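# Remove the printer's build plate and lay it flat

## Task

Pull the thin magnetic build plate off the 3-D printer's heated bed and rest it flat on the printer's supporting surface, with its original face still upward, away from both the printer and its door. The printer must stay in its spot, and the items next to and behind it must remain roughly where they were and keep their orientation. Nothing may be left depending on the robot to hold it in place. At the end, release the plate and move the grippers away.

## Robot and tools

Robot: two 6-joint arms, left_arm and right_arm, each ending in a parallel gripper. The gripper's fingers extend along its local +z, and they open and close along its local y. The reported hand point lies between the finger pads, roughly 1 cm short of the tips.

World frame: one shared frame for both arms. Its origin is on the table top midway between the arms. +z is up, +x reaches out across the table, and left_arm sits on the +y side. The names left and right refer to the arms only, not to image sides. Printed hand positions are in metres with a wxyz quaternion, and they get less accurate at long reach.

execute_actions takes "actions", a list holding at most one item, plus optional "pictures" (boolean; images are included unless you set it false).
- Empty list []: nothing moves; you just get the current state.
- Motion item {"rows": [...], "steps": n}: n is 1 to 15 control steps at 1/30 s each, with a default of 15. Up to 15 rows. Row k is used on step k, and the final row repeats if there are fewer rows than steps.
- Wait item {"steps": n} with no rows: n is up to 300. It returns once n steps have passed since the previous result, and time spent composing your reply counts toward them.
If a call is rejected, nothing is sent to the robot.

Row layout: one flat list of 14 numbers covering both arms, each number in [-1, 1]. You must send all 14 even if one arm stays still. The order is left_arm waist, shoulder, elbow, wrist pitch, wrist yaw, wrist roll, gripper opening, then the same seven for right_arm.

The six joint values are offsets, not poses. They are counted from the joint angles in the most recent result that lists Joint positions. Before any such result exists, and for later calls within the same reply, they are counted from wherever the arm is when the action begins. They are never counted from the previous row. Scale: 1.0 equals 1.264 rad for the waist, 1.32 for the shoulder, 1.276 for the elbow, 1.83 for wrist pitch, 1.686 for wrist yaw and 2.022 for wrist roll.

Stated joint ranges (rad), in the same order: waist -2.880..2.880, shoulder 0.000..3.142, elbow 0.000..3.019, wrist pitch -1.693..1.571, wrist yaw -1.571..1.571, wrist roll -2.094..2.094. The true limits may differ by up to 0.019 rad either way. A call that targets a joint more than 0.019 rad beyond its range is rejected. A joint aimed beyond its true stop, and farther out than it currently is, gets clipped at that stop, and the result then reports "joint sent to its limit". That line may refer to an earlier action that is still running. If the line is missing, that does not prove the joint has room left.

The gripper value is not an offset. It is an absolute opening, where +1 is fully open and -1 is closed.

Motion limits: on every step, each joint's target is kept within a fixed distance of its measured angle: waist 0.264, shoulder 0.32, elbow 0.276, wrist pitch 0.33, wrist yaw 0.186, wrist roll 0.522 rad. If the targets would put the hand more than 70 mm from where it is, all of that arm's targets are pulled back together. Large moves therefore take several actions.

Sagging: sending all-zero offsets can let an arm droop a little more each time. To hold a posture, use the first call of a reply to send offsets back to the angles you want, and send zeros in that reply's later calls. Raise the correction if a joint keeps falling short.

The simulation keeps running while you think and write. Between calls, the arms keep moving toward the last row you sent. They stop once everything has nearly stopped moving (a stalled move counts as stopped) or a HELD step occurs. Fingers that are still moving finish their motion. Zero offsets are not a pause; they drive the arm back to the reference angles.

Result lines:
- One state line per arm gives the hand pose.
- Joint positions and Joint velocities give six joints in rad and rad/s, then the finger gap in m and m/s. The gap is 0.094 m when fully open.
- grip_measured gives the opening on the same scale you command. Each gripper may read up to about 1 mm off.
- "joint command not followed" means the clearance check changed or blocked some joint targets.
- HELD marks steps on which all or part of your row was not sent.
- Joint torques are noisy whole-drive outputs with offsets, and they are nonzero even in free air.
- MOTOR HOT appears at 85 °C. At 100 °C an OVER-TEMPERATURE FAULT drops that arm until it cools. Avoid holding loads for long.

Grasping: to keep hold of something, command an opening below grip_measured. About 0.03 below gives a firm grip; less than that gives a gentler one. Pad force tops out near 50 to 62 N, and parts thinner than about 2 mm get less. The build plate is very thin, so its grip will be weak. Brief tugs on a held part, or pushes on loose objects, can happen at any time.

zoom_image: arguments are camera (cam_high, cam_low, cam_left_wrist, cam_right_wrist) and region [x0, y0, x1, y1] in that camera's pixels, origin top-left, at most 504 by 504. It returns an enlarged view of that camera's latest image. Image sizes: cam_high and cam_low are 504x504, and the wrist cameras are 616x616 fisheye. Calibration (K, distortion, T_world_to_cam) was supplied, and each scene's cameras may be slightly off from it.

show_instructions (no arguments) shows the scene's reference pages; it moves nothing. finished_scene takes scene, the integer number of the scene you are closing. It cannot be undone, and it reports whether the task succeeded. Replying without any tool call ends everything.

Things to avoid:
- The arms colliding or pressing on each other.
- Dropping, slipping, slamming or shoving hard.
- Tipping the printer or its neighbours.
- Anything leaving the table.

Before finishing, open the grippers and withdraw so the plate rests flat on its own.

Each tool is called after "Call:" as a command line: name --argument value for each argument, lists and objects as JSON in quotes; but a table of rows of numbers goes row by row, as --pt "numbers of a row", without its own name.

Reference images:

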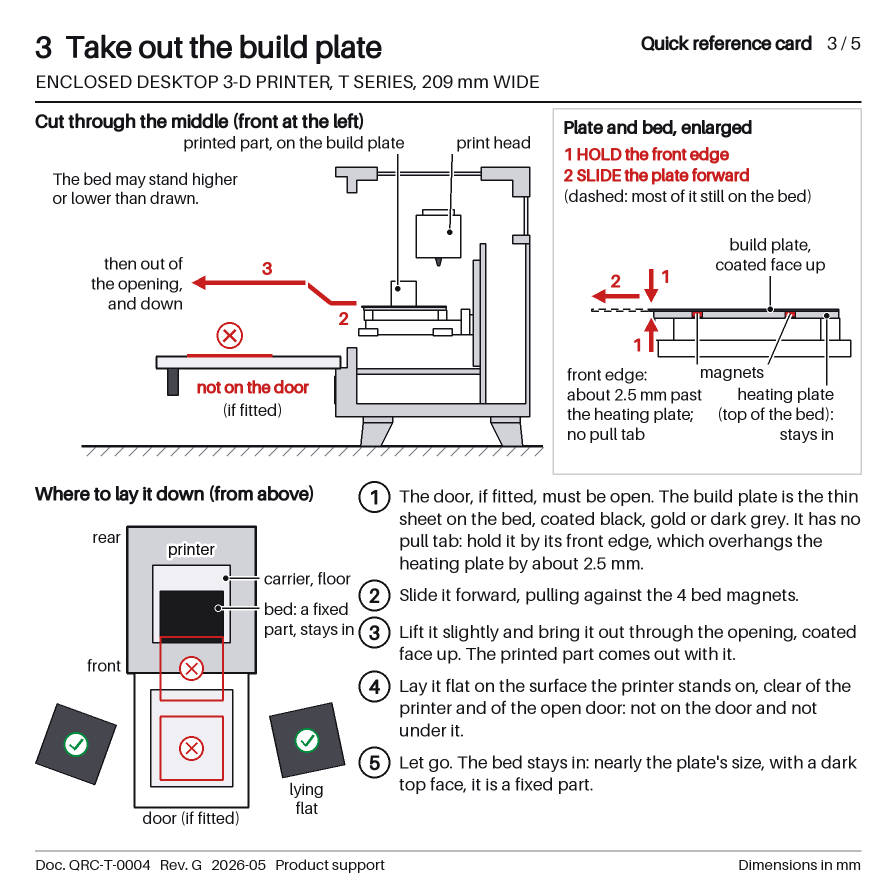

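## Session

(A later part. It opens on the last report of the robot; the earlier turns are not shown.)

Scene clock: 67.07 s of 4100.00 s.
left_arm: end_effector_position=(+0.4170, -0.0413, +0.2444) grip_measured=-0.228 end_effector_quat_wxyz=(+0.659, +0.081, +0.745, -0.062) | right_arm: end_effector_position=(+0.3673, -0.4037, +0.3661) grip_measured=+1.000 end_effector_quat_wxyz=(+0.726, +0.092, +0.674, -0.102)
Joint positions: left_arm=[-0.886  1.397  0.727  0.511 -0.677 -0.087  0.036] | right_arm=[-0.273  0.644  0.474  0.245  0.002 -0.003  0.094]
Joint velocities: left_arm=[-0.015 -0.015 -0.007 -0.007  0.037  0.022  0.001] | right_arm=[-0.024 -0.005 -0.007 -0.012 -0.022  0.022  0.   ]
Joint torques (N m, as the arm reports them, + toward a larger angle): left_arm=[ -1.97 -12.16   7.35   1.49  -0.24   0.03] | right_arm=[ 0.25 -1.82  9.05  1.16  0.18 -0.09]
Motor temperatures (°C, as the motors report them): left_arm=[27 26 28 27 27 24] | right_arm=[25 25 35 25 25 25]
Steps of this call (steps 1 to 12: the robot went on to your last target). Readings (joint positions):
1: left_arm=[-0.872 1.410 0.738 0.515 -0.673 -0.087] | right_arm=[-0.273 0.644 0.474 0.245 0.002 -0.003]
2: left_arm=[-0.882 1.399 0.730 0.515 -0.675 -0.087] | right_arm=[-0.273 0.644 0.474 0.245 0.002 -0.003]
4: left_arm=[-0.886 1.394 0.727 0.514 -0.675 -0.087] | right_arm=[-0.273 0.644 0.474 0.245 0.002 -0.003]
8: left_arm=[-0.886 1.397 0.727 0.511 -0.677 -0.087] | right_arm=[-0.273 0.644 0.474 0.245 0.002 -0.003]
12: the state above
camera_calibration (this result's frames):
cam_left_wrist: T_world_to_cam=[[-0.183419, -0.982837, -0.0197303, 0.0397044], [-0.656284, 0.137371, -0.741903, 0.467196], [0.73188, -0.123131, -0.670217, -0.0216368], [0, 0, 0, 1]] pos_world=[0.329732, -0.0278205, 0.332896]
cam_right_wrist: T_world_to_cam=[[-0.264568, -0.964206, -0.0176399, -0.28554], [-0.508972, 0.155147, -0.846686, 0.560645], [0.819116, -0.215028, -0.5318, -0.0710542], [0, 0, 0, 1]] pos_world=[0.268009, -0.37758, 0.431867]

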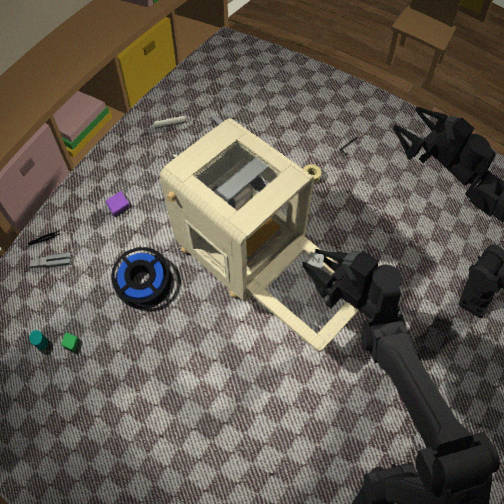

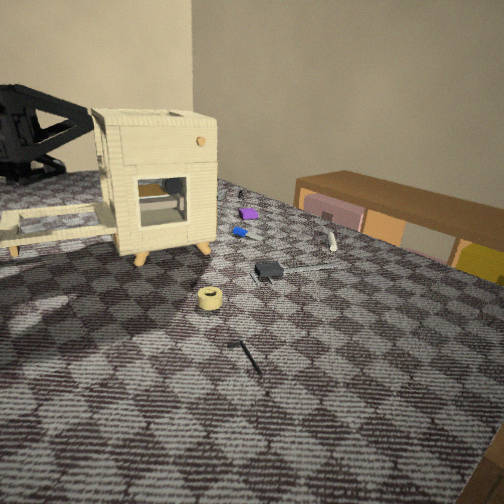

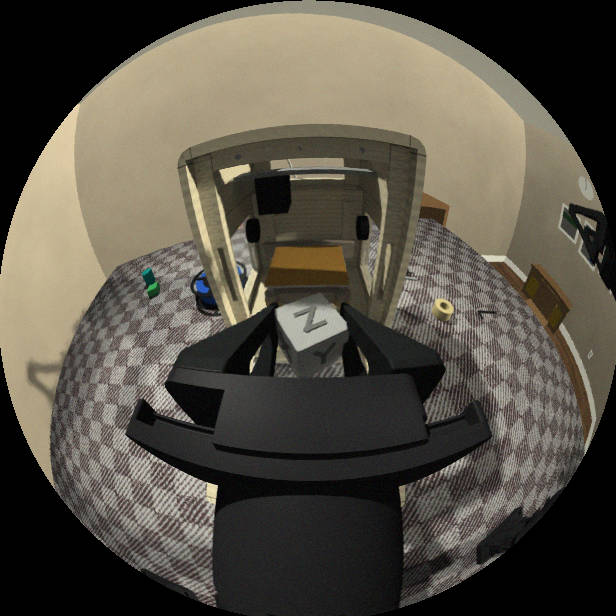

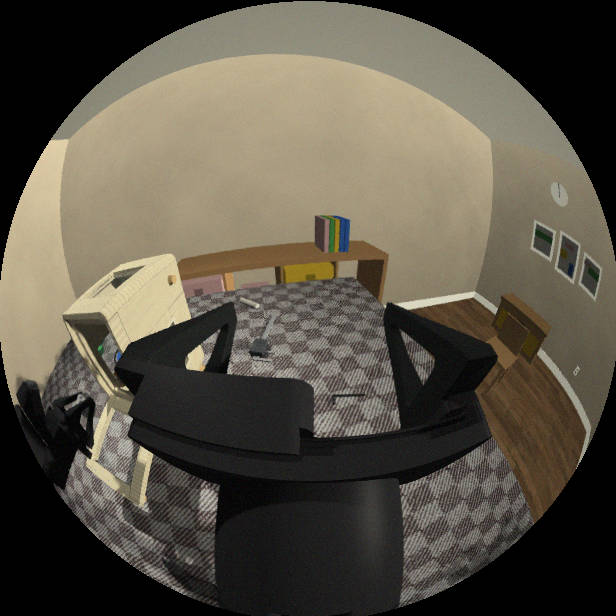

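Call:
execute_actions --actions '[{"rows":[[0,-0.02,-0.01,0,0,0,-0.26,0,0,0,0,0,0,1],[0,-0.04,-0.03,0,0,0,-0.26,0,0,0,0,0,0,1],[0,-0.06,-0.055,0,0,0,-0.26,0,0,0,0,0,0,1],[0,-0.08,-0.08,0,0,0,-0.26,0,0,0,0,0,0,1],[0,-0.1,-0.105,0,0,0,-0.26,0,0,0,0,0,0,1],[0,-0.12,-0.13,0,0,0,-0.26,0,0,0,0,0,0,1],[0.02,-0.135,-0.15,0,0,0,-0.26,0,0,0,0,0,0,1],[0.04,-0.145,-0.165,0,0,0,-0.26,0,0,0,0,0,0,1],[0.07,-0.15,-0.175,0,0,0,-0.26,0,0,0,0,0,0,1],[0.11,-0.15,-0.175,0,0,0,-0.26,0,0,0,0,0,0,1],[0.15,-0.15,-0.175,0,0,0,-0.26,0,0,0,0,0,0,1],[0.2,-0.15,-0.175,0,0,0,-0.26,0,0,0,0,0,0,1],[0.25,-0.15,-0.175,0,0,0,-0.26,0,0,0,0,0,0,1],[0.3,-0.15,-0.175,0,0,0,-0.26,0,0,0,0,0,0,1],[0.72,-0.15,-0.175,0,0,0,-0.26,0,0,0,0,0,0,1]]}]' --pictures false

Call:
execute_actions --actions '[{"steps":25}]' --pictures false

Scene clock: 70.73 s of 4100.00 s.
left_arm: end_effector_position=(+0.4261, +0.1388, +0.2205) grip_measured=-0.229 end_effector_quat_wxyz=(+0.651, -0.019, +0.758, +0.039) | right_arm: end_effector_position=(+0.3673, -0.4037, +0.3661) grip_measured=+1.000 end_effector_quat_wxyz=(+0.726, +0.092, +0.674, -0.102)
Joint positions: left_arm=[-0.599  1.198  0.494  0.511 -0.675 -0.087  0.036] | right_arm=[-0.273  0.644  0.474  0.245  0.002 -0.003  0.094]
Joint velocities: left_arm=[ 1.851  0.005 -0.002 -0.002 -0.007  0.066 -0.001] | right_arm=[-0.015 -0.005  0.012 -0.012  0.007  0.066  0.   ]
Joint torques (N m, as the arm reports them, + toward a larger angle): left_arm=[-1.72 -8.75  7.73  1.59 -0.19  0.03] | right_arm=[ 0.27 -1.8   9.08  1.14  0.17 -0.1 ]
Motor temperatures (°C, as the motors report them): left_arm=[27 26 28 27 27 24] | right_arm=[25 25 36 25 25 25]
Steps of this call (steps 1 to 30: the robot went on to your last target; steps 31 to 90: nothing new was sent; then 0.17 s passed at rest; steps 91 to 105: all 15 steps of this action). Readings (joint positions):
91: left_arm=[-0.886 1.397 0.725 0.511 -0.677 -0.087] | right_arm=[-0.273 0.644 0.474 0.245 0.002 -0.003]
92: left_arm=[-0.886 1.394 0.720 0.511 -0.677 -0.087] | right_arm=[-0.273 0.644 0.474 0.245 0.002 -0.003]
94: left_arm=[-0.886 1.370 0.685 0.511 -0.676 -0.087] | right_arm=[-0.273 0.644 0.474 0.245 0.002 -0.003]
98: left_arm=[-0.882 1.264 0.555 0.511 -0.676 -0.087] | right_arm=[-0.273 0.644 0.474 0.245 0.002 -0.003]
105: the state above

Scene clock: 71.57 s of 4100.00 s.
left_arm: end_effector_position=(+0.4386, +0.4225, +0.2201) grip_measured=-0.229 end_effector_quat_wxyz=(+0.605, -0.255, +0.714, +0.241) | right_arm: end_effector_position=(+0.3673, -0.4037, +0.3661) grip_measured=+1.000 end_effector_quat_wxyz=(+0.726, +0.092, +0.674, -0.102)
Joint positions: left_arm=[ 0.034  1.199  0.494  0.511 -0.679 -0.087  0.036] | right_arm=[-0.273  0.644  0.474  0.245  0.002 -0.003  0.094]
Joint velocities: left_arm=[ 0.005 -0.005  0.012 -0.002 -0.066  0.022 -0.001] | right_arm=[-0.005 -0.005  0.002  0.007  0.051  0.007  0.   ]
Joint torques (N m, as the arm reports them, + toward a larger angle): left_arm=[-2.91 -8.56  7.95  1.6  -0.06  0.02] | right_arm=[ 0.25 -1.83  9.07  1.15  0.18 -0.09]
Motor temperatures (°C, as the motors report them): left_arm=[27 26 28 27 27 24] | right_arm=[25 25 36 25 25 25]
Steps of this call (steps 1 to 25: the robot went on to your last target). Readings (joint positions):
1: left_arm=[-0.534 1.199 0.494 0.511 -0.675 -0.087] | right_arm=[-0.273 0.644 0.474 0.245 0.002 -0.003]
2: left_arm=[-0.470 1.199 0.494 0.511 -0.675 -0.087] | right_arm=[-0.273 0.644 0.474 0.245 0.002 -0.003]
4: left_arm=[-0.340 1.199 0.494 0.511 -0.675 -0.087] | right_arm=[-0.273 0.644 0.474 0.245 0.002 -0.003]
8: left_arm=[-0.080 1.199 0.494 0.511 -0.675 -0.087] | right_arm=[-0.273 0.644 0.474 0.245 0.002 -0.003]
25: the state above

Call:
execute_actions --actions '[{"rows":[[0,0.015,0.015,0.025,0,-0.025,-0.26,0,0,0,0,0,0,1],[0,0.035,0.015,0.045,0,-0.025,-0.26,0,0,0,0,0,0,1],[0,0.06,0.015,0.065,0,-0.025,-0.26,0,0,0,0,0,0,1],[0,0.09,0.015,0.085,0,-0.025,-0.26,0,0,0,0,0,0,1],[0,0.12,0.015,0.105,0,-0.025,-0.26,0,0,0,0,0,0,1],[0,0.15,0.015,0.125,0,-0.025,-0.26,0,0,0,0,0,0,1],[0,0.18,0.015,0.15,0,-0.025,-0.26,0,0,0,0,0,0,1],[0,0.21,0.015,0.17,0,-0.025,-0.26,0,0,0,0,0,0,1],[0,0.24,0.015,0.19,0,-0.025,-0.26,0,0,0,0,0,0,1],[0,0.27,0.015,0.215,0,-0.025,-0.26,0,0,0,0,0,0,1],[0,0.3,0.015,0.235,0,-0.025,-0.26,0,0,0,0,0,0,1],[0,0.33,0.015,0.26,0,-0.025,-0.26,0,0,0,0,0,0,1],[0,0.355,0.015,0.28,0,-0.025,-0.26,0,0,0,0,0,0,1],[0,0.38,0.015,0.295,0,-0.025,-0.26,0,0,0,0,0,0,1],[0,0.4,0.015,0.302,0,-0.025,-0.26,0,0,0,0,0,0,1]]}]' --pictures false

Call:
execute_actions --actions '[{"steps":15}]'

Scene clock: 74.37 s of 4100.00 s.
left_arm: end_effector_position=(+0.4739, +0.4237, +0.1015) grip_measured=-0.229 end_effector_quat_wxyz=(+0.606, -0.266, +0.712, +0.232) | right_arm: end_effector_position=(+0.3673, -0.4037, +0.3661) grip_measured=+1.000 end_effector_quat_wxyz=(+0.726, +0.092, +0.674, -0.102)
Joint positions: left_arm=[ 0.034  1.688  0.494  0.99  -0.679 -0.121  0.036] | right_arm=[-0.273  0.644  0.474  0.245  0.002 -0.003  0.094]
Joint velocities: left_arm=[-0.005  0.972  0.007  0.784  0.007 -0.007 -0.   ] | right_arm=[-0.005 -0.005  0.002 -0.007  0.037 -0.007  0.   ]
Joint torques (N m, as the arm reports them, + toward a larger angle): left_arm=[ -2.38 -14.88   5.74   2.12  -0.15  -0.08] | right_arm=[ 0.32 -1.8   9.06  1.16  0.17 -0.09]
Motor temperatures (°C, as the motors report them): left_arm=[27 26 28 27 27 24] | right_arm=[25 25 36 25 25 25]
Steps of this call (steps 1 to 30: the robot went on to your last target; steps 31 to 69: nothing new was sent; steps 70 to 84: all 15 steps of this action). Readings (joint positions):
70: left_arm=[0.034 1.201 0.494 0.515 -0.679 -0.092] | right_arm=[-0.273 0.644 0.474 0.245 0.002 -0.003]
71: left_arm=[0.034 1.206 0.494 0.531 -0.679 -0.098] | right_arm=[-0.273 0.644 0.474 0.245 0.002 -0.003]
73: left_arm=[0.034 1.235 0.494 0.589 -0.679 -0.107] | right_arm=[-0.273 0.644 0.474 0.245 0.002 -0.003]
77: left_arm=[0.034 1.379 0.494 0.735 -0.679 -0.117] | right_arm=[-0.273 0.644 0.474 0.245 0.002 -0.003]
84: the state above

Scene clock: 74.87 s of 4100.00 s.
left_arm: end_effector_position=(+0.4739, +0.4237, +0.0851) grip_measured=-0.229 end_effector_quat_wxyz=(+0.604, -0.266, +0.714, +0.232) | right_arm: end_effector_position=(+0.3673, -0.4037, +0.3661) grip_measured=+1.000 end_effector_quat_wxyz=(+0.726, +0.092, +0.674, -0.102)
Joint positions: left_arm=[ 0.034  1.748  0.494  1.044 -0.679 -0.123  0.036] | right_arm=[-0.273  0.644  0.474  0.245  0.002 -0.003  0.094]
Joint velocities: left_arm=[-0.024 -0.005 -0.022 -0.012 -0.007  0.022 -0.   ] | right_arm=[-0.005 -0.005 -0.002  0.007  0.037  0.051  0.   ]
Joint torques (N m, as the arm reports them, + toward a larger angle): left_arm=[ -2.41 -14.87   5.28   2.4   -0.14  -0.08] | right_arm=[ 0.23 -1.81  9.06  1.13  0.17 -0.09]
Motor temperatures (°C, as the motors report them): left_arm=[27 26 28 27 27 24] | right_arm=[25 25 36 25 25 25]
Steps of this call (steps 1 to 15: the robot went on to your last target). Readings (joint positions):
1: left_arm=[0.034 1.717 0.494 1.010 -0.679 -0.122] | right_arm=[-0.273 0.644 0.474 0.245 0.002 -0.003]
2: left_arm=[0.034 1.738 0.494 1.021 -0.679 -0.122] | right_arm=[-0.273 0.644 0.474 0.245 0.002 -0.003]
4: left_arm=[0.034 1.756 0.494 1.028 -0.679 -0.122] | right_arm=[-0.273 0.644 0.474 0.245 0.002 -0.003]
8: left_arm=[0.034 1.751 0.494 1.041 -0.679 -0.122] | right_arm=[-0.273 0.644 0.474 0.245 0.002 -0.003]
15: the state above
camera_calibration (this result's frames):
cam_left_wrist: T_world_to_cam=[[0.675914, -0.736802, -0.0162091, -0.00784028], [-0.522024, -0.463128, -0.716242, 0.511136], [0.520222, 0.49258, -0.697663, -0.271031], [0, 0, 0, 1]] pos_world=[0.413121, 0.364449, 0.176882]
cam_right_wrist: T_world_to_cam=[[-0.264568, -0.964206, -0.0176399, -0.28554], [-0.508972, 0.155147, -0.846686, 0.560645], [0.819116, -0.215028, -0.5318, -0.0710542], [0, 0, 0, 1]] pos_world=[0.268009, -0.37758, 0.431867]

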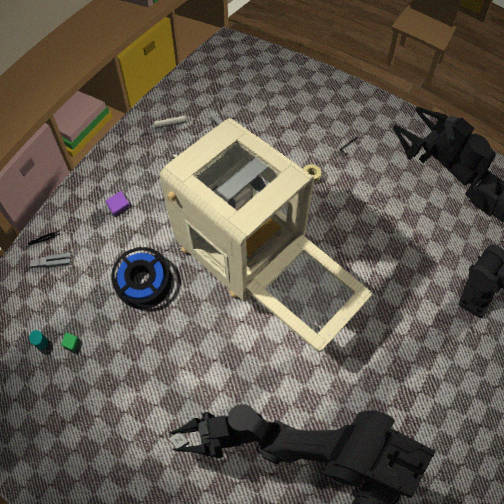

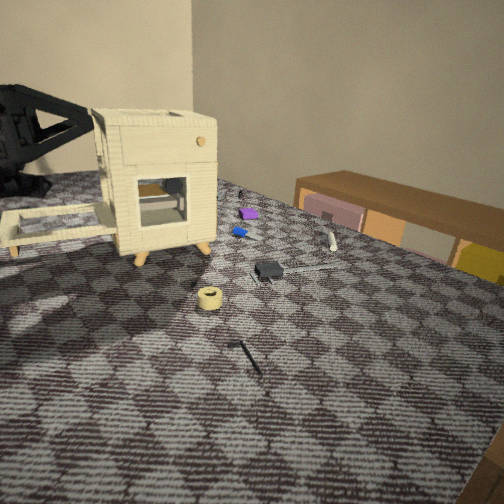

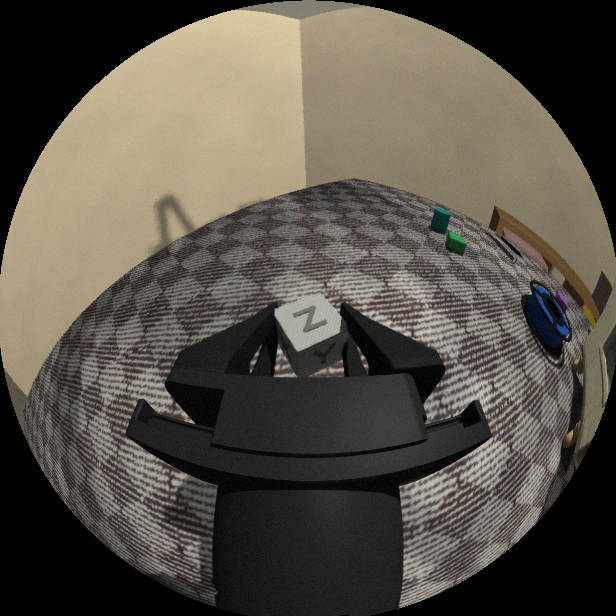

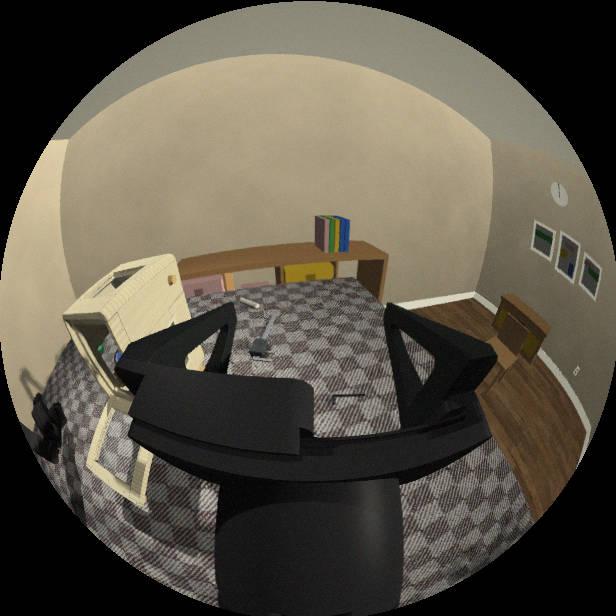

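Lower gradually, watching for contact.

Call:
execute_actions --actions '[{"rows":[[0,0.008,0.015,0.018,0,0,-0.26,0,0,0,0,0,0,1],[0,0.016,0.015,0.026,0,0,-0.26,0,0,0,0,0,0,1],[0,0.024,0.015,0.033,0,0,-0.26,0,0,0,0,0,0,1],[0,0.032,0.015,0.04,0,0,-0.26,0,0,0,0,0,0,1],[0,0.04,0.015,0.047,0,0,-0.26,0,0,0,0,0,0,1],[0,0.048,0.015,0.053,0,0,-0.26,0,0,0,0,0,0,1],[0,0.056,0.015,0.059,0,0,-0.26,0,0,0,0,0,0,1],[0,0.064,0.015,0.065,0,0,-0.26,0,0,0,0,0,0,1],[0,0.072,0.015,0.071,0,0,-0.26,0,0,0,0,0,0,1],[0,0.079,0.015,0.076,0,0,-0.26,0,0,0,0,0,0,1],[0,0.085,0.015,0.08,0,0,-0.26,0,0,0,0,0,0,1],[0,0.09,0.015,0.084,0,0,-0.26,0,0,0,0,0,0,1]]}]' --pictures false

Call:
execute_actions --actions '[{"rows":[[0,0.005,0.015,0.012,0,0,-0.26,0,0,0,0,0,0,1],[0,0.01,0.015,0.014,0,0,-0.26,0,0,0,0,0,0,1],[0,0.014,0.015,0.017,0,0,-0.26,0,0,0,0,0,0,1],[0,0.018,0.015,0.02,0,0,-0.26,0,0,0,0,0,0,1],[0,0.022,0.015,0.023,0,0,-0.26,0,0,0,0,0,0,1],[0,0.026,0.015,0.026,0,0,-0.26,0,0,0,0,0,0,1],[0,0.03,0.015,0.029,0,0,-0.26,0,0,0,0,0,0,1]]}]' --pictures false

Scene clock: 78.00 s of 4100.00 s.
left_arm: end_effector_position=(+0.4721, +0.4236, +0.0556) grip_measured=-0.229 end_effector_quat_wxyz=(+0.607, -0.267, +0.712, +0.231) | right_arm: end_effector_position=(+0.3673, -0.4037, +0.3661) grip_measured=+1.000 end_effector_quat_wxyz=(+0.726, +0.092, +0.674, -0.102)
Joint positions: left_arm=[ 0.034  1.87   0.494  1.172 -0.679 -0.123  0.036] | right_arm=[-0.273  0.644  0.474  0.245  0.002 -0.003  0.094]
Joint velocities: left_arm=[-0.015  0.073 -0.007  0.042 -0.037 -0.051 -0.   ] | right_arm=[-0.005 -0.024 -0.002  0.012 -0.007  0.007  0.   ]
Joint torques (N m, as the arm reports them, + toward a larger angle): left_arm=[ -2.44 -14.22   4.42   2.56  -0.14   0.04] | right_arm=[ 0.24 -1.81  9.08  1.14  0.18 -0.09]
Motor temperatures (°C, as the motors report them): left_arm=[27 26 27 27 27 24] | right_arm=[25 25 36 25 25 25]
Steps of this call (steps 1 to 15: the robot went on to your last target; steps 16 to 79: nothing new was sent; steps 80 to 94: all 15 steps of this action). Readings (joint positions):
80: left_arm=[0.034 1.748 0.494 1.047 -0.679 -0.123] | right_arm=[-0.273 0.644 0.474 0.245 0.002 -0.003]
81: left_arm=[0.034 1.750 0.494 1.054 -0.679 -0.123] | right_arm=[-0.273 0.644 0.474 0.245 0.002 -0.003]
83: left_arm=[0.034 1.760 0.494 1.077 -0.679 -0.123] | right_arm=[-0.273 0.644 0.474 0.245 0.002 -0.003]
87: left_arm=[0.034 1.801 0.494 1.124 -0.679 -0.123] | right_arm=[-0.273 0.644 0.474 0.245 0.002 -0.003]
94: the state above

Scene clock: 78.50 s of 4100.00 s.
left_arm: end_effector_position=(+0.4704, +0.4235, +0.0452) grip_measured=-0.229 end_effector_quat_wxyz=(+0.605, -0.266, +0.714, +0.232) | right_arm: end_effector_position=(+0.3673, -0.4037, +0.3661) grip_measured=+1.000 end_effector_quat_wxyz=(+0.726, +0.092, +0.674, -0.102)
Joint positions: left_arm=[ 0.034  1.907  0.494  1.205 -0.679 -0.123  0.036] | right_arm=[-0.273  0.644  0.474  0.245  0.002 -0.003  0.094]
Joint velocities: left_arm=[-0.024 -0.005  0.007 -0.007 -0.007 -0.037  0.001] | right_arm=[-0.015 -0.005  0.007  0.012 -0.051 -0.095  0.   ]
Joint torques (N m, as the arm reports them, + toward a larger angle): left_arm=[ -2.5  -13.72   4.19   2.41  -0.15   0.03] | right_arm=[ 0.21 -1.83  9.07  1.16  0.18 -0.09]
Motor temperatures (°C, as the motors report them): left_arm=[27 26 27 27 27 24] | right_arm=[25 25 36 25 25 25]
Steps of this call (steps 1 to 15: all 15 steps of this action). Readings (joint positions):
1: left_arm=[0.034 1.872 0.494 1.173 -0.679 -0.123] | right_arm=[-0.273 0.644 0.474 0.245 0.002 -0.003]
2: left_arm=[0.034 1.873 0.494 1.174 -0.679 -0.123] | right_arm=[-0.273 0.644 0.474 0.245 0.002 -0.003]
4: left_arm=[0.034 1.877 0.494 1.181 -0.679 -0.123] | right_arm=[-0.273 0.644 0.474 0.245 0.002 -0.003]
8: left_arm=[0.034 1.895 0.494 1.201 -0.679 -0.123] | right_arm=[-0.273 0.644 0.474 0.245 0.002 -0.003]
15: the state above

Call:
execute_actions --actions '[{"rows":[[0,0.005,0.015,0.012,0,0,-0.26,0,0,0,0,0,0,1],[0,0.01,0.015,0.014,0,0,-0.26,0,0,0,0,0,0,1],[0,0.014,0.015,0.017,0,0,-0.26,0,0,0,0,0,0,1],[0,0.018,0.015,0.02,0,0,-0.26,0,0,0,0,0,0,1],[0,0.022,0.015,0.023,0,0,-0.26,0,0,0,0,0,0,1],[0,0.026,0.015,0.026,0,0,-0.26,0,0,0,0,0,0,1],[0,0.03,0.015,0.029,0,0,-0.26,0,0,0,0,0,0,1],[0,0.035,0.015,0.032,0,0,-0.26,0,0,0,0,0,0,1]]}]' --pictures false

Scene clock: 80.67 s of 4100.00 s.
left_arm: end_effector_position=(+0.4685, +0.4235, +0.0351) grip_measured=-0.229 end_effector_quat_wxyz=(+0.605, -0.267, +0.713, +0.232) | right_arm: end_effector_position=(+0.3673, -0.4037, +0.3661) grip_measured=+1.000 end_effector_quat_wxyz=(+0.726, +0.092, +0.674, -0.102)
Joint positions: left_arm=[ 0.034  1.948  0.494  1.246 -0.679 -0.124  0.036] | right_arm=[-0.273  0.644  0.474  0.245  0.002 -0.003  0.094]
Joint velocities: left_arm=[-0.005 -0.005 -0.017 -0.007 -0.095 -0.022  0.001] | right_arm=[ 0.005 -0.005  0.017  0.002 -0.007 -0.051  0.   ]
Joint torques (N m, as the arm reports them, + toward a larger angle): left_arm=[ -2.12 -13.44   3.89   2.35  -0.14   0.04] | right_arm=[ 0.25 -1.84  9.07  1.14  0.17 -0.09]
Motor temperatures (°C, as the motors report them): left_arm=[27 26 27 27 27 24] | right_arm=[25 25 36 25 25 25]
Steps of this call (steps 1 to 15: the robot went on to your last target; steps 16 to 50: nothing new was sent; steps 51 to 65: all 15 steps of this action). Readings (joint positions):
51: left_arm=[0.034 1.907 0.494 1.206 -0.679 -0.123] | right_arm=[-0.273 0.644 0.474 0.245 0.002 -0.003]
52: left_arm=[0.034 1.908 0.494 1.207 -0.679 -0.123] | right_arm=[-0.273 0.644 0.474 0.245 0.002 -0.003]
54: left_arm=[0.034 1.912 0.494 1.215 -0.679 -0.123] | right_arm=[-0.273 0.644 0.474 0.245 0.002 -0.003]
58: left_arm=[0.034 1.933 0.494 1.235 -0.679 -0.123] | right_arm=[-0.273 0.644 0.474 0.245 0.002 -0.003]
65: the state above

Call:
execute_actions --actions '[{"rows":[[0,0.005,0.015,0.005,0,0,-0.26,0,0,0,0,0,0,1],[0,0.01,0.015,0.005,0,0,-0.26,0,0,0,0,0,0,1],[0,0.014,0.015,0.005,0,0,-0.26,0,0,0,0,0,0,1],[0,0.018,0.015,0.005,0,0,-0.26,0,0,0,0,0,0,1],[0,0.022,0.015,0.005,0,0,-0.26,0,0,0,0,0,0,1]]}]'

Scene clock: 82.00 s of 4100.00 s.
left_arm: end_effector_position=(+0.4683, +0.4235, +0.0345) grip_measured=-0.229 end_effector_quat_wxyz=(+0.606, -0.267, +0.713, +0.232) | right_arm: end_effector_position=(+0.3673, -0.4037, +0.3661) grip_measured=+1.000 end_effector_quat_wxyz=(+0.726, +0.092, +0.674, -0.102)
Joint positions: left_arm=[ 0.034  1.952  0.494  1.252 -0.679 -0.124  0.036] | right_arm=[-0.273  0.644  0.474  0.245  0.002 -0.003  0.094]
Joint velocities: left_arm=[-0.005 -0.015  0.007  0.012  0.066 -0.081  0.001] | right_arm=[-0.015  0.005 -0.002  0.007  0.007  0.022  0.   ]
Joint torques (N m, as the arm reports them, + toward a larger angle): left_arm=[ -2.46 -11.63   3.88   1.75  -0.13   0.03] | right_arm=[ 0.29 -1.75  9.09  1.15  0.17 -0.09]
Motor temperatures (°C, as the motors report them): left_arm=[27 26 27 27 27 24] | right_arm=[25 25 36 25 25 25]
Steps of this call (steps 1 to 15: the robot went on to your last target; steps 16 to 25: nothing new was sent; steps 26 to 40: all 15 steps of this action). Readings (joint positions):
26: left_arm=[0.034 1.948 0.494 1.246 -0.679 -0.124] | right_arm=[-0.273 0.644 0.474 0.245 0.002 -0.003]
27: left_arm=[0.034 1.949 0.494 1.246 -0.679 -0.124] | right_arm=[-0.273 0.644 0.474 0.245 0.002 -0.003]
29: left_arm=[0.034 1.949 0.494 1.246 -0.679 -0.124] | right_arm=[-0.273 0.644 0.474 0.245 0.002 -0.003]
33: left_arm=[0.034 1.952 0.494 1.251 -0.679 -0.124] | right_arm=[-0.273 0.644 0.474 0.245 0.002 -0.003]
40: the state above
camera_calibration (this result's frames):
cam_left_wrist: T_world_to_cam=[[0.67638, -0.736435, -0.0131535, -0.00546256], [-0.519044, -0.463894, -0.71791, 0.470861], [0.522593, 0.492408, -0.696011, -0.304484], [0, 0, 0, 1]] pos_world=[0.407213, 0.364337, 0.12604]
cam_right_wrist: T_world_to_cam=[[-0.264568, -0.964206, -0.0176399, -0.28554], [-0.508972, 0.155147, -0.846686, 0.560645], [0.819116, -0.215028, -0.5318, -0.0710542], [0, 0, 0, 1]] pos_world=[0.268009, -0.37758, 0.431867]

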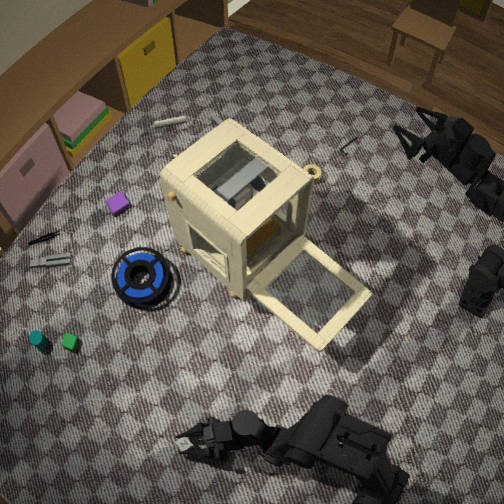

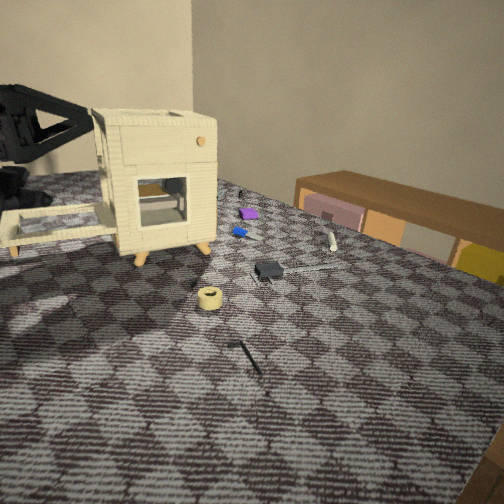

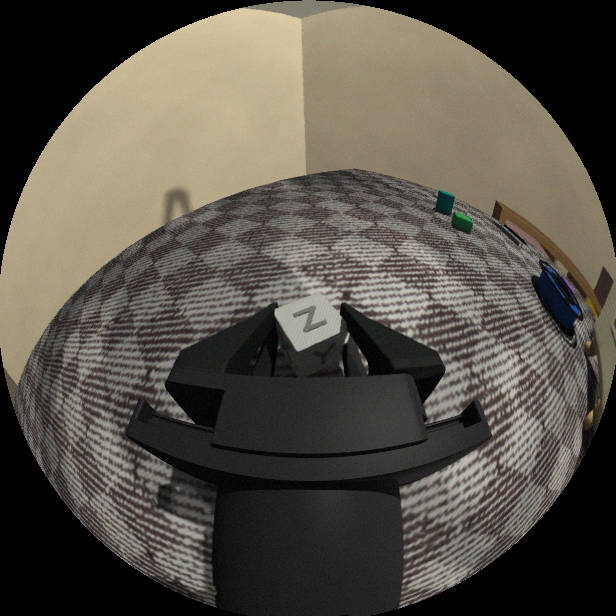

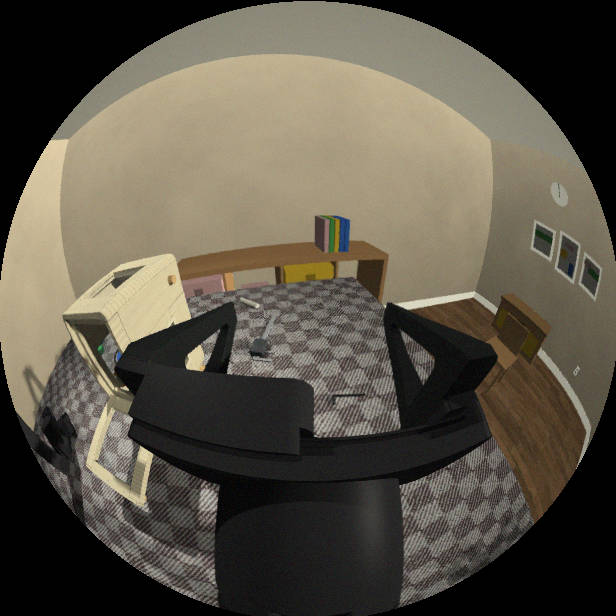

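Call:
execute_actions --actions '[{"rows":[[0,0,0.015,0.005,0,0,-0.15,0,0,0,0,0,0,1],[0,0,0.015,0.005,0,0,0,0,0,0,0,0,0,1],[0,0,0.015,0.005,0,0,0.2,0,0,0,0,0,0,1],[0,0,0.015,0.005,0,0,0.2,0,0,0,0,0,0,1],[0,0,0.015,0.005,0,0,0.2,0,0,0,0,0,0,1],[0,-0.02,0.015,0.005,0,0,0.2,0,0,0,0,0,0,1],[0,-0.04,0.015,0.005,0,0,0.2,0,0,0,0,0,0,1],[0,-0.07,0.015,0,0,0,0.2,0,0,0,0,0,0,1],[0,-0.1,0.015,-0.02,0,0,0.2,0,0,0,0,0,0,1],[0,-0.14,0.015,-0.04,0,0,0.2,0,0,0,0,0,0,1],[0,-0.18,0.015,-0.07,0,0,0.2,0,0,0,0,0,0,1],[0,-0.22,0.015,-0.1,0,0,0.2,0,0,0,0,0,0,1],[0,-0.26,0.015,-0.13,0,0,0.2,0,0,0,0,0,0,1],[0,-0.3,0.015,-0.16,0,0,0.2,0,0,0,0,0,0,1],[0,-0.6,0.015,-0.4,0,0,0.2,0,0,0,0,0,0,1]]}]' --pictures false

Call:
execute_actions --actions '[{"steps":18}]' --pictures false

Call:
execute_actions --actions '[{"rows":[[-0.03,0,0.015,0,0,-0.05,-0.5,0,0,0,0,0,0,1],[-0.07,0,0.015,0,0,-0.1,-0.5,0,0,0,0,0,0,1],[-0.7,0,0.015,0,0.03,-0.763,-0.5,0,0,0,0,0,0,1]]}]' --pictures false

Call:
execute_actions --actions '[{"steps":25}]'

Scene clock: 88.77 s of 4100.00 s.
left_arm: end_effector_position=(+0.4751, +0.4237, +0.1286) grip_measured=+0.198 end_effector_quat_wxyz=(+0.626, -0.273, +0.695, +0.224) | right_arm: end_effector_position=(+0.3673, -0.4037, +0.3661) grip_measured=+1.000 end_effector_quat_wxyz=(+0.726, +0.092, +0.674, -0.102)
Joint positions: left_arm=[ 0.034  1.626  0.496  0.983 -0.679 -0.124  0.056] | right_arm=[-0.273  0.644  0.474  0.245  0.002 -0.003  0.094]
Joint velocities: left_arm=[-0.015 -2.3    0.042 -2.845 -0.022  0.007 -0.   ] | right_arm=[-0.015  0.005 -0.002  0.007  0.022 -0.037  0.   ]
Joint torques (N m, as the arm reports them, + toward a larger angle): left_arm=[ -2.33 -17.65   5.61   1.83  -0.11   0.05] | right_arm=[ 0.24 -1.8   9.07  1.15  0.17 -0.09]
Motor temperatures (°C, as the motors report them): left_arm=[27 26 26 27 27 24] | right_arm=[25 25 36 25 25 25]
Steps of this call (steps 1 to 15: the robot went on to your last target; steps 16 to 90: nothing new was sent; then 3.27 s passed at rest; steps 91 to 105: all 15 steps of this action). Readings (joint positions):
91: left_arm=[0.034 1.952 0.494 1.253 -0.679 -0.124] | right_arm=[-0.273 0.644 0.474 0.245 0.002 -0.003]
92: left_arm=[0.034 1.952 0.494 1.253 -0.679 -0.124] | right_arm=[-0.273 0.644 0.474 0.245 0.002 -0.003]
94: left_arm=[0.034 1.952 0.495 1.253 -0.679 -0.124] | right_arm=[-0.273 0.644 0.474 0.245 0.002 -0.003]
98: left_arm=[0.034 1.941 0.495 1.253 -0.679 -0.124] | right_arm=[-0.273 0.644 0.474 0.245 0.002 -0.003]
105: the state above

Scene clock: 89.37 s of 4100.00 s.
left_arm: end_effector_position=(+0.4365, +0.4224, +0.2354) grip_measured=+0.198 end_effector_quat_wxyz=(+0.624, -0.273, +0.696, +0.225) | right_arm: end_effector_position=(+0.3673, -0.4037, +0.3661) grip_measured=+1.000 end_effector_quat_wxyz=(+0.726, +0.092, +0.674, -0.102)
Joint positions: left_arm=[ 0.034  1.17   0.496  0.521 -0.679 -0.124  0.056] | right_arm=[-0.273  0.644  0.474  0.245  0.002 -0.003  0.094]
Joint velocities: left_arm=[-0.015 -0.005  0.002 -0.002 -0.037 -0.037 -0.   ] | right_arm=[-0.015 -0.005  0.002 -0.002 -0.081 -0.051  0.   ]
Joint torques (N m, as the arm reports them, + toward a larger angle): left_arm=[-2.43 -8.98  8.75  1.46 -0.11  0.05] | right_arm=[ 0.26 -1.85  9.06  1.14  0.18 -0.09]
Motor temperatures (°C, as the motors report them): left_arm=[27 26 26 27 27 24] | right_arm=[25 25 36 25 25 25]
Steps of this call (steps 1 to 18: the robot went on to your last target). Readings (joint positions):
1: left_arm=[0.034 1.545 0.496 0.886 -0.679 -0.124] | right_arm=[-0.273 0.644 0.474 0.245 0.002 -0.003]
2: left_arm=[0.034 1.459 0.496 0.792 -0.679 -0.124] | right_arm=[-0.273 0.644 0.474 0.245 0.002 -0.003]
4: left_arm=[0.034 1.285 0.496 0.641 -0.679 -0.124] | right_arm=[-0.273 0.644 0.474 0.245 0.002 -0.003]
8: left_arm=[0.034 1.090 0.496 0.554 -0.679 -0.124] | right_arm=[-0.273 0.644 0.474 0.245 0.002 -0.003]
18: the state above

Scene clock: 89.87 s of 4100.00 s.
left_arm: end_effector_position=(+0.4027, +0.0845, +0.2346) grip_measured=-0.498 end_effector_quat_wxyz=(+0.579, -0.311, +0.682, -0.321) | right_arm: end_effector_position=(+0.3673, -0.4037, +0.3661) grip_measured=+1.000 end_effector_quat_wxyz=(+0.726, +0.092, +0.674, -0.102)
Joint positions: left_arm=[-0.714  1.17   0.496  0.521 -0.631 -1.026  0.024] | right_arm=[-0.273  0.644  0.474  0.245  0.002 -0.003  0.094]
Joint velocities: left_arm=[-1.88   0.015  0.027 -0.012 -0.022 -2.571 -0.001] | right_arm=[-0.005 -0.005  0.012 -0.002 -0.037  0.066  0.   ]
Joint torques (N m, as the arm reports them, + toward a larger angle): left_arm=[-2.52 -8.22  8.71  1.53 -0.07  0.03] | right_arm=[ 0.19 -1.81  9.08  1.13  0.17 -0.09]
Motor temperatures (°C, as the motors report them): left_arm=[27 25 26 27 27 24] | right_arm=[25 25 36 25 25 25]
Steps of this call (steps 1 to 15: all 15 steps of this action). Readings (joint positions):
1: left_arm=[0.032 1.170 0.496 0.521 -0.679 -0.137] | right_arm=[-0.273 0.644 0.474 0.245 0.002 -0.003]
2: left_arm=[0.024 1.170 0.496 0.521 -0.680 -0.167] | right_arm=[-0.273 0.644 0.474 0.245 0.002 -0.003]
4: left_arm=[-0.039 1.170 0.496 0.521 -0.660 -0.290] | right_arm=[-0.273 0.644 0.474 0.245 0.002 -0.003]
8: left_arm=[-0.268 1.170 0.496 0.521 -0.638 -0.550] | right_arm=[-0.273 0.644 0.474 0.245 0.002 -0.003]
15: the state above

Scene clock: 90.70 s of 4100.00 s.
left_arm: end_effector_position=(+0.3664, +0.0268, +0.2345) grip_measured=-0.498 end_effector_quat_wxyz=(+0.414, -0.462, +0.590, -0.517) | right_arm: end_effector_position=(+0.3673, -0.4037, +0.3661) grip_measured=+1.000 end_effector_quat_wxyz=(+0.726, +0.092, +0.674, -0.102)
Joint positions: left_arm=[-0.862  1.17   0.496  0.521 -0.626 -1.65   0.024] | right_arm=[-0.273  0.644  0.474  0.245  0.002 -0.003  0.094]
Joint velocities: left_arm=[-0.024  0.005 -0.022  0.002  0.022  0.051 -0.   ] | right_arm=[-0.005 -0.005 -0.027 -0.012  0.051 -0.007  0.   ]
Joint torques (N m, as the arm reports them, + toward a larger angle): left_arm=[-1.79 -8.25  8.79  1.55 -0.24  0.  ] | right_arm=[ 0.23 -1.77  9.06  1.15  0.17 -0.09]
Motor temperatures (°C, as the motors report them): left_arm=[27 25 27 27 27 24] | right_arm=[25 25 36 25 25 25]
Steps of this call (steps 1 to 25: the robot went on to your last target). Readings (joint positions):
1: left_arm=[-0.775 1.170 0.496 0.521 -0.630 -1.121] | right_arm=[-0.273 0.644 0.474 0.245 0.002 -0.003]
2: left_arm=[-0.825 1.170 0.496 0.521 -0.627 -1.218] | right_arm=[-0.273 0.644 0.474 0.245 0.002 -0.003]
4: left_arm=[-0.876 1.170 0.496 0.521 -0.625 -1.374] | right_arm=[-0.273 0.644 0.474 0.245 0.002 -0.003]
8: left_arm=[-0.869 1.170 0.496 0.521 -0.625 -1.539] | right_arm=[-0.273 0.644 0.474 0.245 0.002 -0.003]
25: the state above
camera_calibration (this result's frames):
cam_left_wrist: T_world_to_cam=[[0.137285, -0.0465445, 0.989437, -0.282162], [-0.740685, -0.668053, 0.0713444, 0.279092], [0.657676, -0.742656, -0.126189, -0.0667189], [0, 0, 0, 1]] pos_world=[0.289336, 0.123766, 0.25085]
cam_right_wrist: T_world_to_cam=[[-0.264568, -0.964206, -0.0176399, -0.28554], [-0.508972, 0.155147, -0.846686, 0.560645], [0.819116, -0.215028, -0.5318, -0.0710542], [0, 0, 0, 1]] pos_world=[0.268009, -0.37758, 0.431867]

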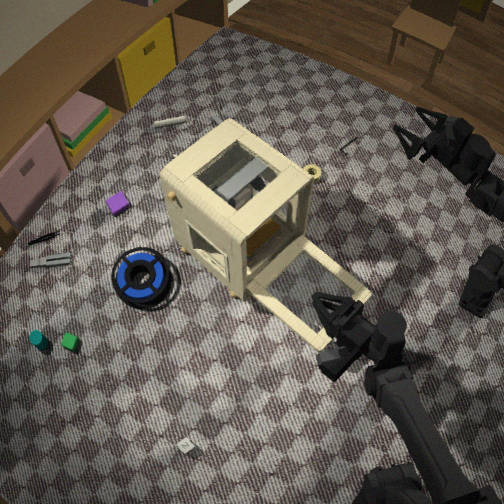

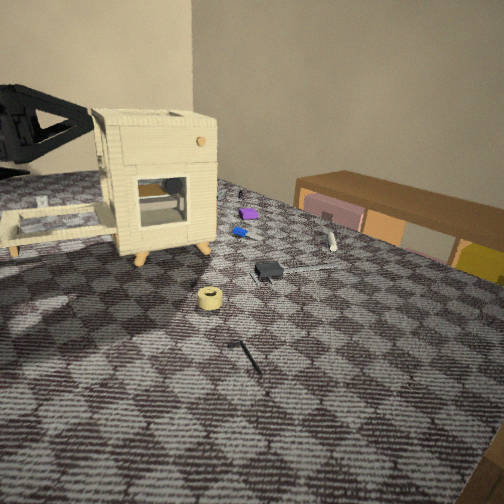

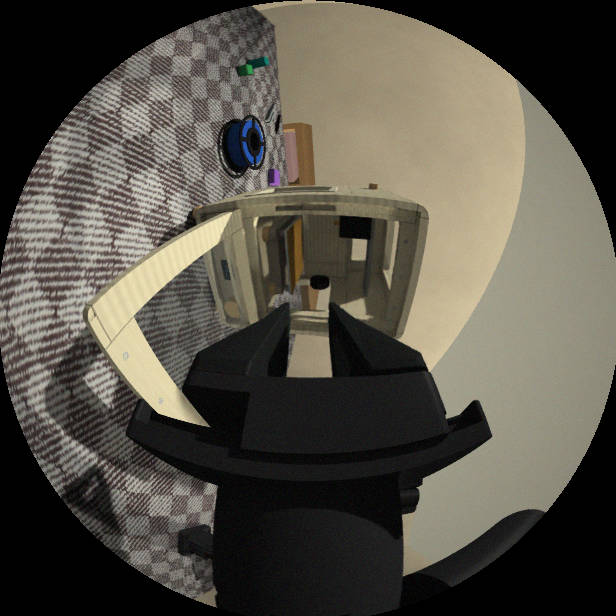

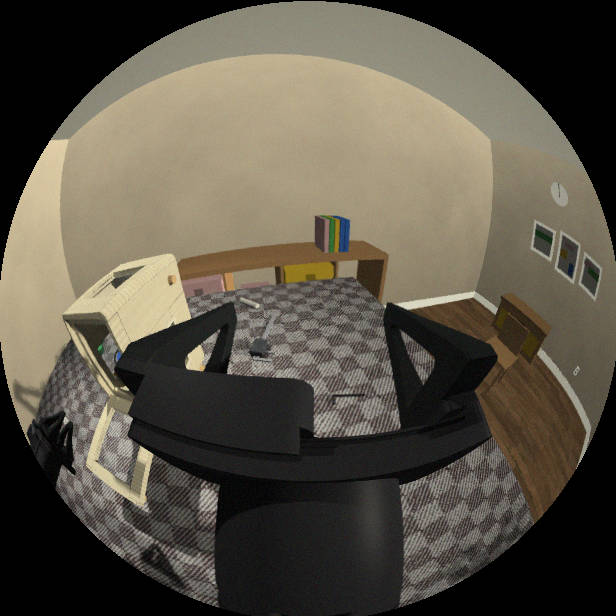

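Call:
execute_actions --actions '[{"rows":[[0,0.015,0.04,0.005,0,0,-0.5,0,-0.02,-0.01,0,0,0,1],[0,0.035,0.06,0.01,0,0,-0.5,0,-0.04,-0.03,0,0,0,1],[0.005,0.06,0.08,0.015,0,0,-0.5,0,-0.07,-0.05,0,0,0,1],[0.01,0.085,0.1,0.02,0.003,0,-0.5,0,-0.1,-0.07,0,0,0,1],[0.015,0.11,0.12,0.025,0.006,0,-0.5,0,-0.13,-0.09,0,0,0,1],[0.02,0.14,0.145,0.03,0.009,0,-0.5,0,-0.16,-0.11,0,0,0,1],[0.027,0.17,0.17,0.036,0.012,0,-0.5,0,-0.19,-0.135,0,0,0,1],[0.034,0.2,0.19,0.042,0.015,0,-0.5,0,-0.22,-0.16,0,0,0,1],[0.041,0.225,0.21,0.048,0.018,0,-0.5,0,-0.25,-0.18,0,0,0,1],[0.048,0.25,0.23,0.054,0.021,0,-0.5,0,-0.28,-0.2,0,0,0,1],[0.055,0.275,0.25,0.06,0.024,0,-0.5,0,-0.31,-0.22,0,0,0,1],[0.061,0.295,0.265,0.065,0.026,0,-0.5,0,-0.34,-0.24,0,0,0,1],[0.066,0.31,0.277,0.069,0.028,0,-0.5,0,-0.36,-0.26,0,0,0,1],[0.07,0.322,0.287,0.072,0.03,0,-0.5,0,-0.38,-0.27,0,0,0,1],[0.072,0.33,0.293,0.074,0.03,0,-0.5,0,-0.39,-0.28,0,0,0,1]]}]' --pictures false

Call:
execute_actions --actions '[{"steps":15}]'

Call:
zoom_image --camera "cam_low" --region '[0, 100, 200, 260]'

Call:
zoom_image --camera "cam_left_wrist" --region '[210, 180, 410, 380]'

Scene clock: 95.17 s of 4100.00 s.
left_arm: end_effector_position=(+0.4776, -0.0512, +0.2090) grip_measured=-0.498 end_effector_quat_wxyz=(+0.417, -0.472, +0.582, -0.515) | right_arm: end_effector_position=(+0.2703, -0.3766, +0.3050) grip_measured=+1.000 end_effector_quat_wxyz=(+0.774, +0.085, +0.618, -0.108)
Joint positions: left_arm=[-0.792  1.589  0.815  0.628 -0.578 -1.653  0.024] | right_arm=[-0.273  0.163  0.141  0.245  0.002 -0.003  0.094]
Joint velocities: left_arm=[ 0.239  0.63   0.33   0.134  0.022 -0.066  0.   ] | right_arm=[-0.015 -0.747 -0.554 -0.007 -0.051 -0.066  0.   ]
Joint torques (N m, as the arm reports them, + toward a larger angle): left_arm=[ -1.91 -16.83   9.48   2.24  -0.05   0.12] | right_arm=[ 0.2   2.57  9.69  1.14  0.17 -0.09]
Motor temperatures (°C, as the motors report them): left_arm=[27 25 27 27 27 24] | right_arm=[25 25 36 25 25 25]
Steps of this call (steps 1 to 30: the robot went on to your last target; steps 31 to 90: nothing new was sent; then 0.97 s passed at rest; steps 91 to 105: all 15 steps of this action). Readings (joint positions):
91: left_arm=[-0.862 1.171 0.496 0.521 -0.626 -1.653] | right_arm=[-0.273 0.643 0.473 0.245 0.002 -0.003]
92: left_arm=[-0.862 1.175 0.498 0.521 -0.626 -1.653] | right_arm=[-0.273 0.638 0.468 0.245 0.002 -0.003]
94: left_arm=[-0.862 1.203 0.517 0.528 -0.626 -1.653] | right_arm=[-0.273 0.604 0.438 0.245 0.002 -0.003]
98: left_arm=[-0.851 1.344 0.629 0.561 -0.609 -1.653] | right_arm=[-0.273 0.442 0.324 0.245 0.002 -0.003]
105: the state above

Scene clock: 95.67 s of 4100.00 s.
left_arm: end_effector_position=(+0.4879, -0.0473, +0.1975) grip_measured=-0.498 end_effector_quat_wxyz=(+0.420, -0.477, +0.582, -0.507) | right_arm: end_effector_position=(+0.2663, -0.3754, +0.2914) grip_measured=+1.000 end_effector_quat_wxyz=(+0.774, +0.085, +0.619, -0.108)
Joint positions: left_arm=[-0.775  1.622  0.825  0.639 -0.577 -1.653  0.024] | right_arm=[-0.273  0.128  0.105  0.245  0.002 -0.003  0.094]
Joint velocities: left_arm=[-0.015  0.005  0.017  0.002 -0.007 -0.051 -0.   ] | right_arm=[ 0.005 -0.005 -0.002  0.017  0.022  0.037  0.   ]
Joint torques (N m, as the arm reports them, + toward a larger angle): left_arm=[ -1.88 -17.02  10.02   2.29  -0.02   0.14] | right_arm=[ 0.19  1.91  9.92  1.07  0.17 -0.09]
Motor temperatures (°C, as the motors report them): left_arm=[27 25 27 27 27 24] | right_arm=[25 25 36 25 25 25]
Steps of this call (steps 1 to 15: the robot went on to your last target). Readings (joint positions):
1: left_arm=[-0.785 1.606 0.823 0.632 -0.577 -1.653] | right_arm=[-0.273 0.142 0.124 0.245 0.002 -0.003]
2: left_arm=[-0.780 1.616 0.825 0.634 -0.577 -1.653] | right_arm=[-0.273 0.131 0.113 0.245 0.002 -0.003]
4: left_arm=[-0.776 1.624 0.825 0.634 -0.577 -1.653] | right_arm=[-0.273 0.128 0.105 0.245 0.002 -0.003]
8: left_arm=[-0.775 1.622 0.825 0.639 -0.577 -1.653] | right_arm=[-0.273 0.128 0.105 0.245 0.002 -0.003]
15: the state above
camera_calibration (this result's frames):
cam_left_wrist: T_world_to_cam=[[0.148237, -0.0369111, 0.988263, -0.270245], [-0.713312, -0.696151, 0.0809938, 0.305615], [0.684991, -0.716946, -0.129524, -0.217759], [0, 0, 0, 1]] pos_world=[0.407222, 0.0466582, 0.214116]
cam_right_wrist: T_world_to_cam=[[-0.262146, -0.964885, -0.0166485, -0.287471], [-0.384487, 0.120252, -0.915264, 0.415302], [0.885126, -0.233532, -0.40251, -0.0841945], [0, 0, 0, 1]] pos_world=[0.158842, -0.34698, 0.341436]

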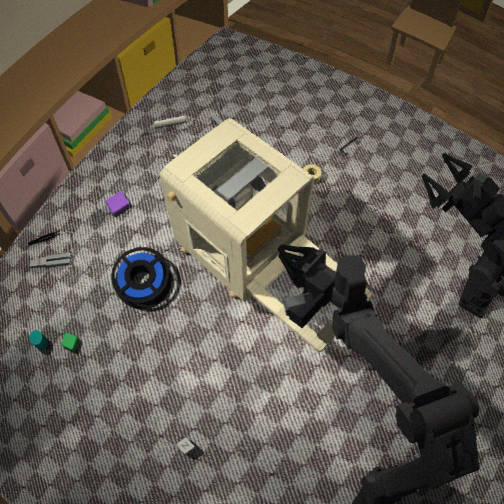

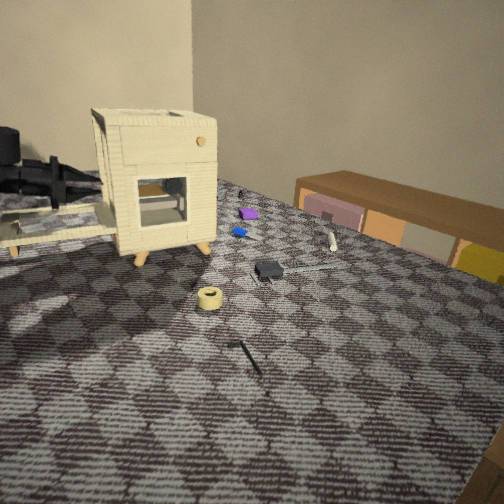

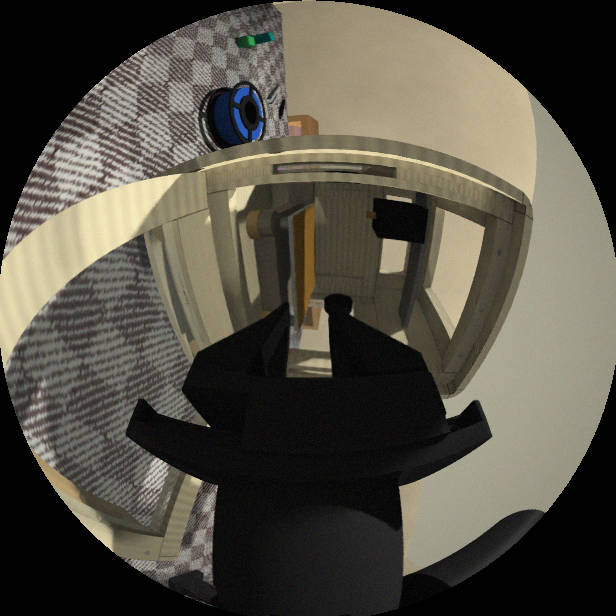

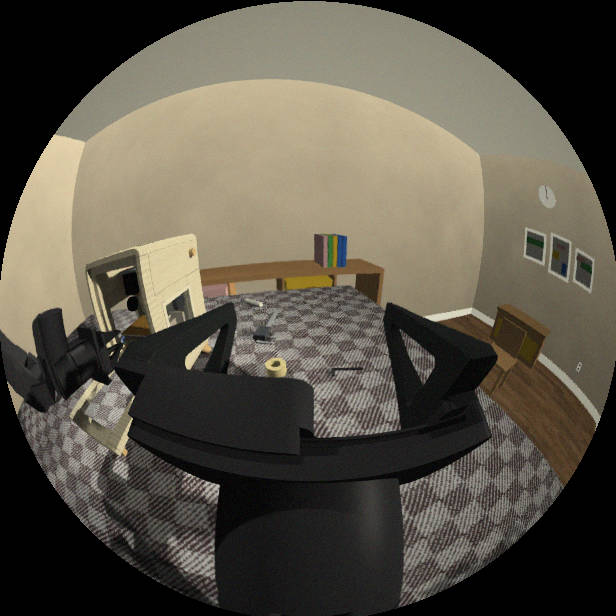

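Region (0, 100, 200, 260) of cam_low's 504x504 image, scaled by 2.520, with more detail than that image has; it fills the top 403 rows of this view, and the rest is white.

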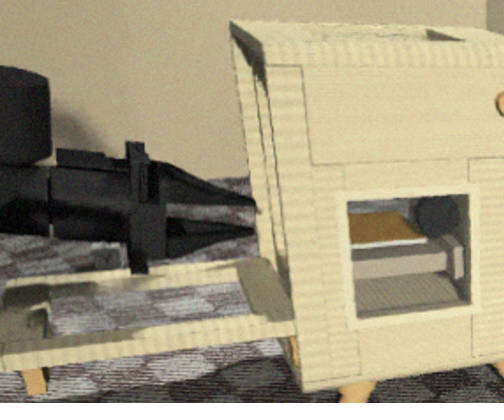

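Region (210, 180, 410, 380) of cam_left_wrist's 616x616 image, scaled by 2.520, with more detail than that image has.

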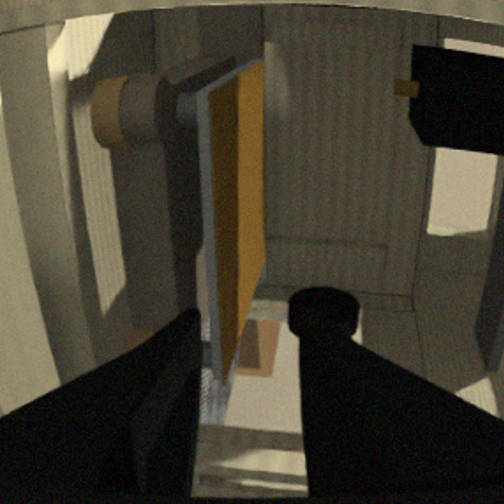

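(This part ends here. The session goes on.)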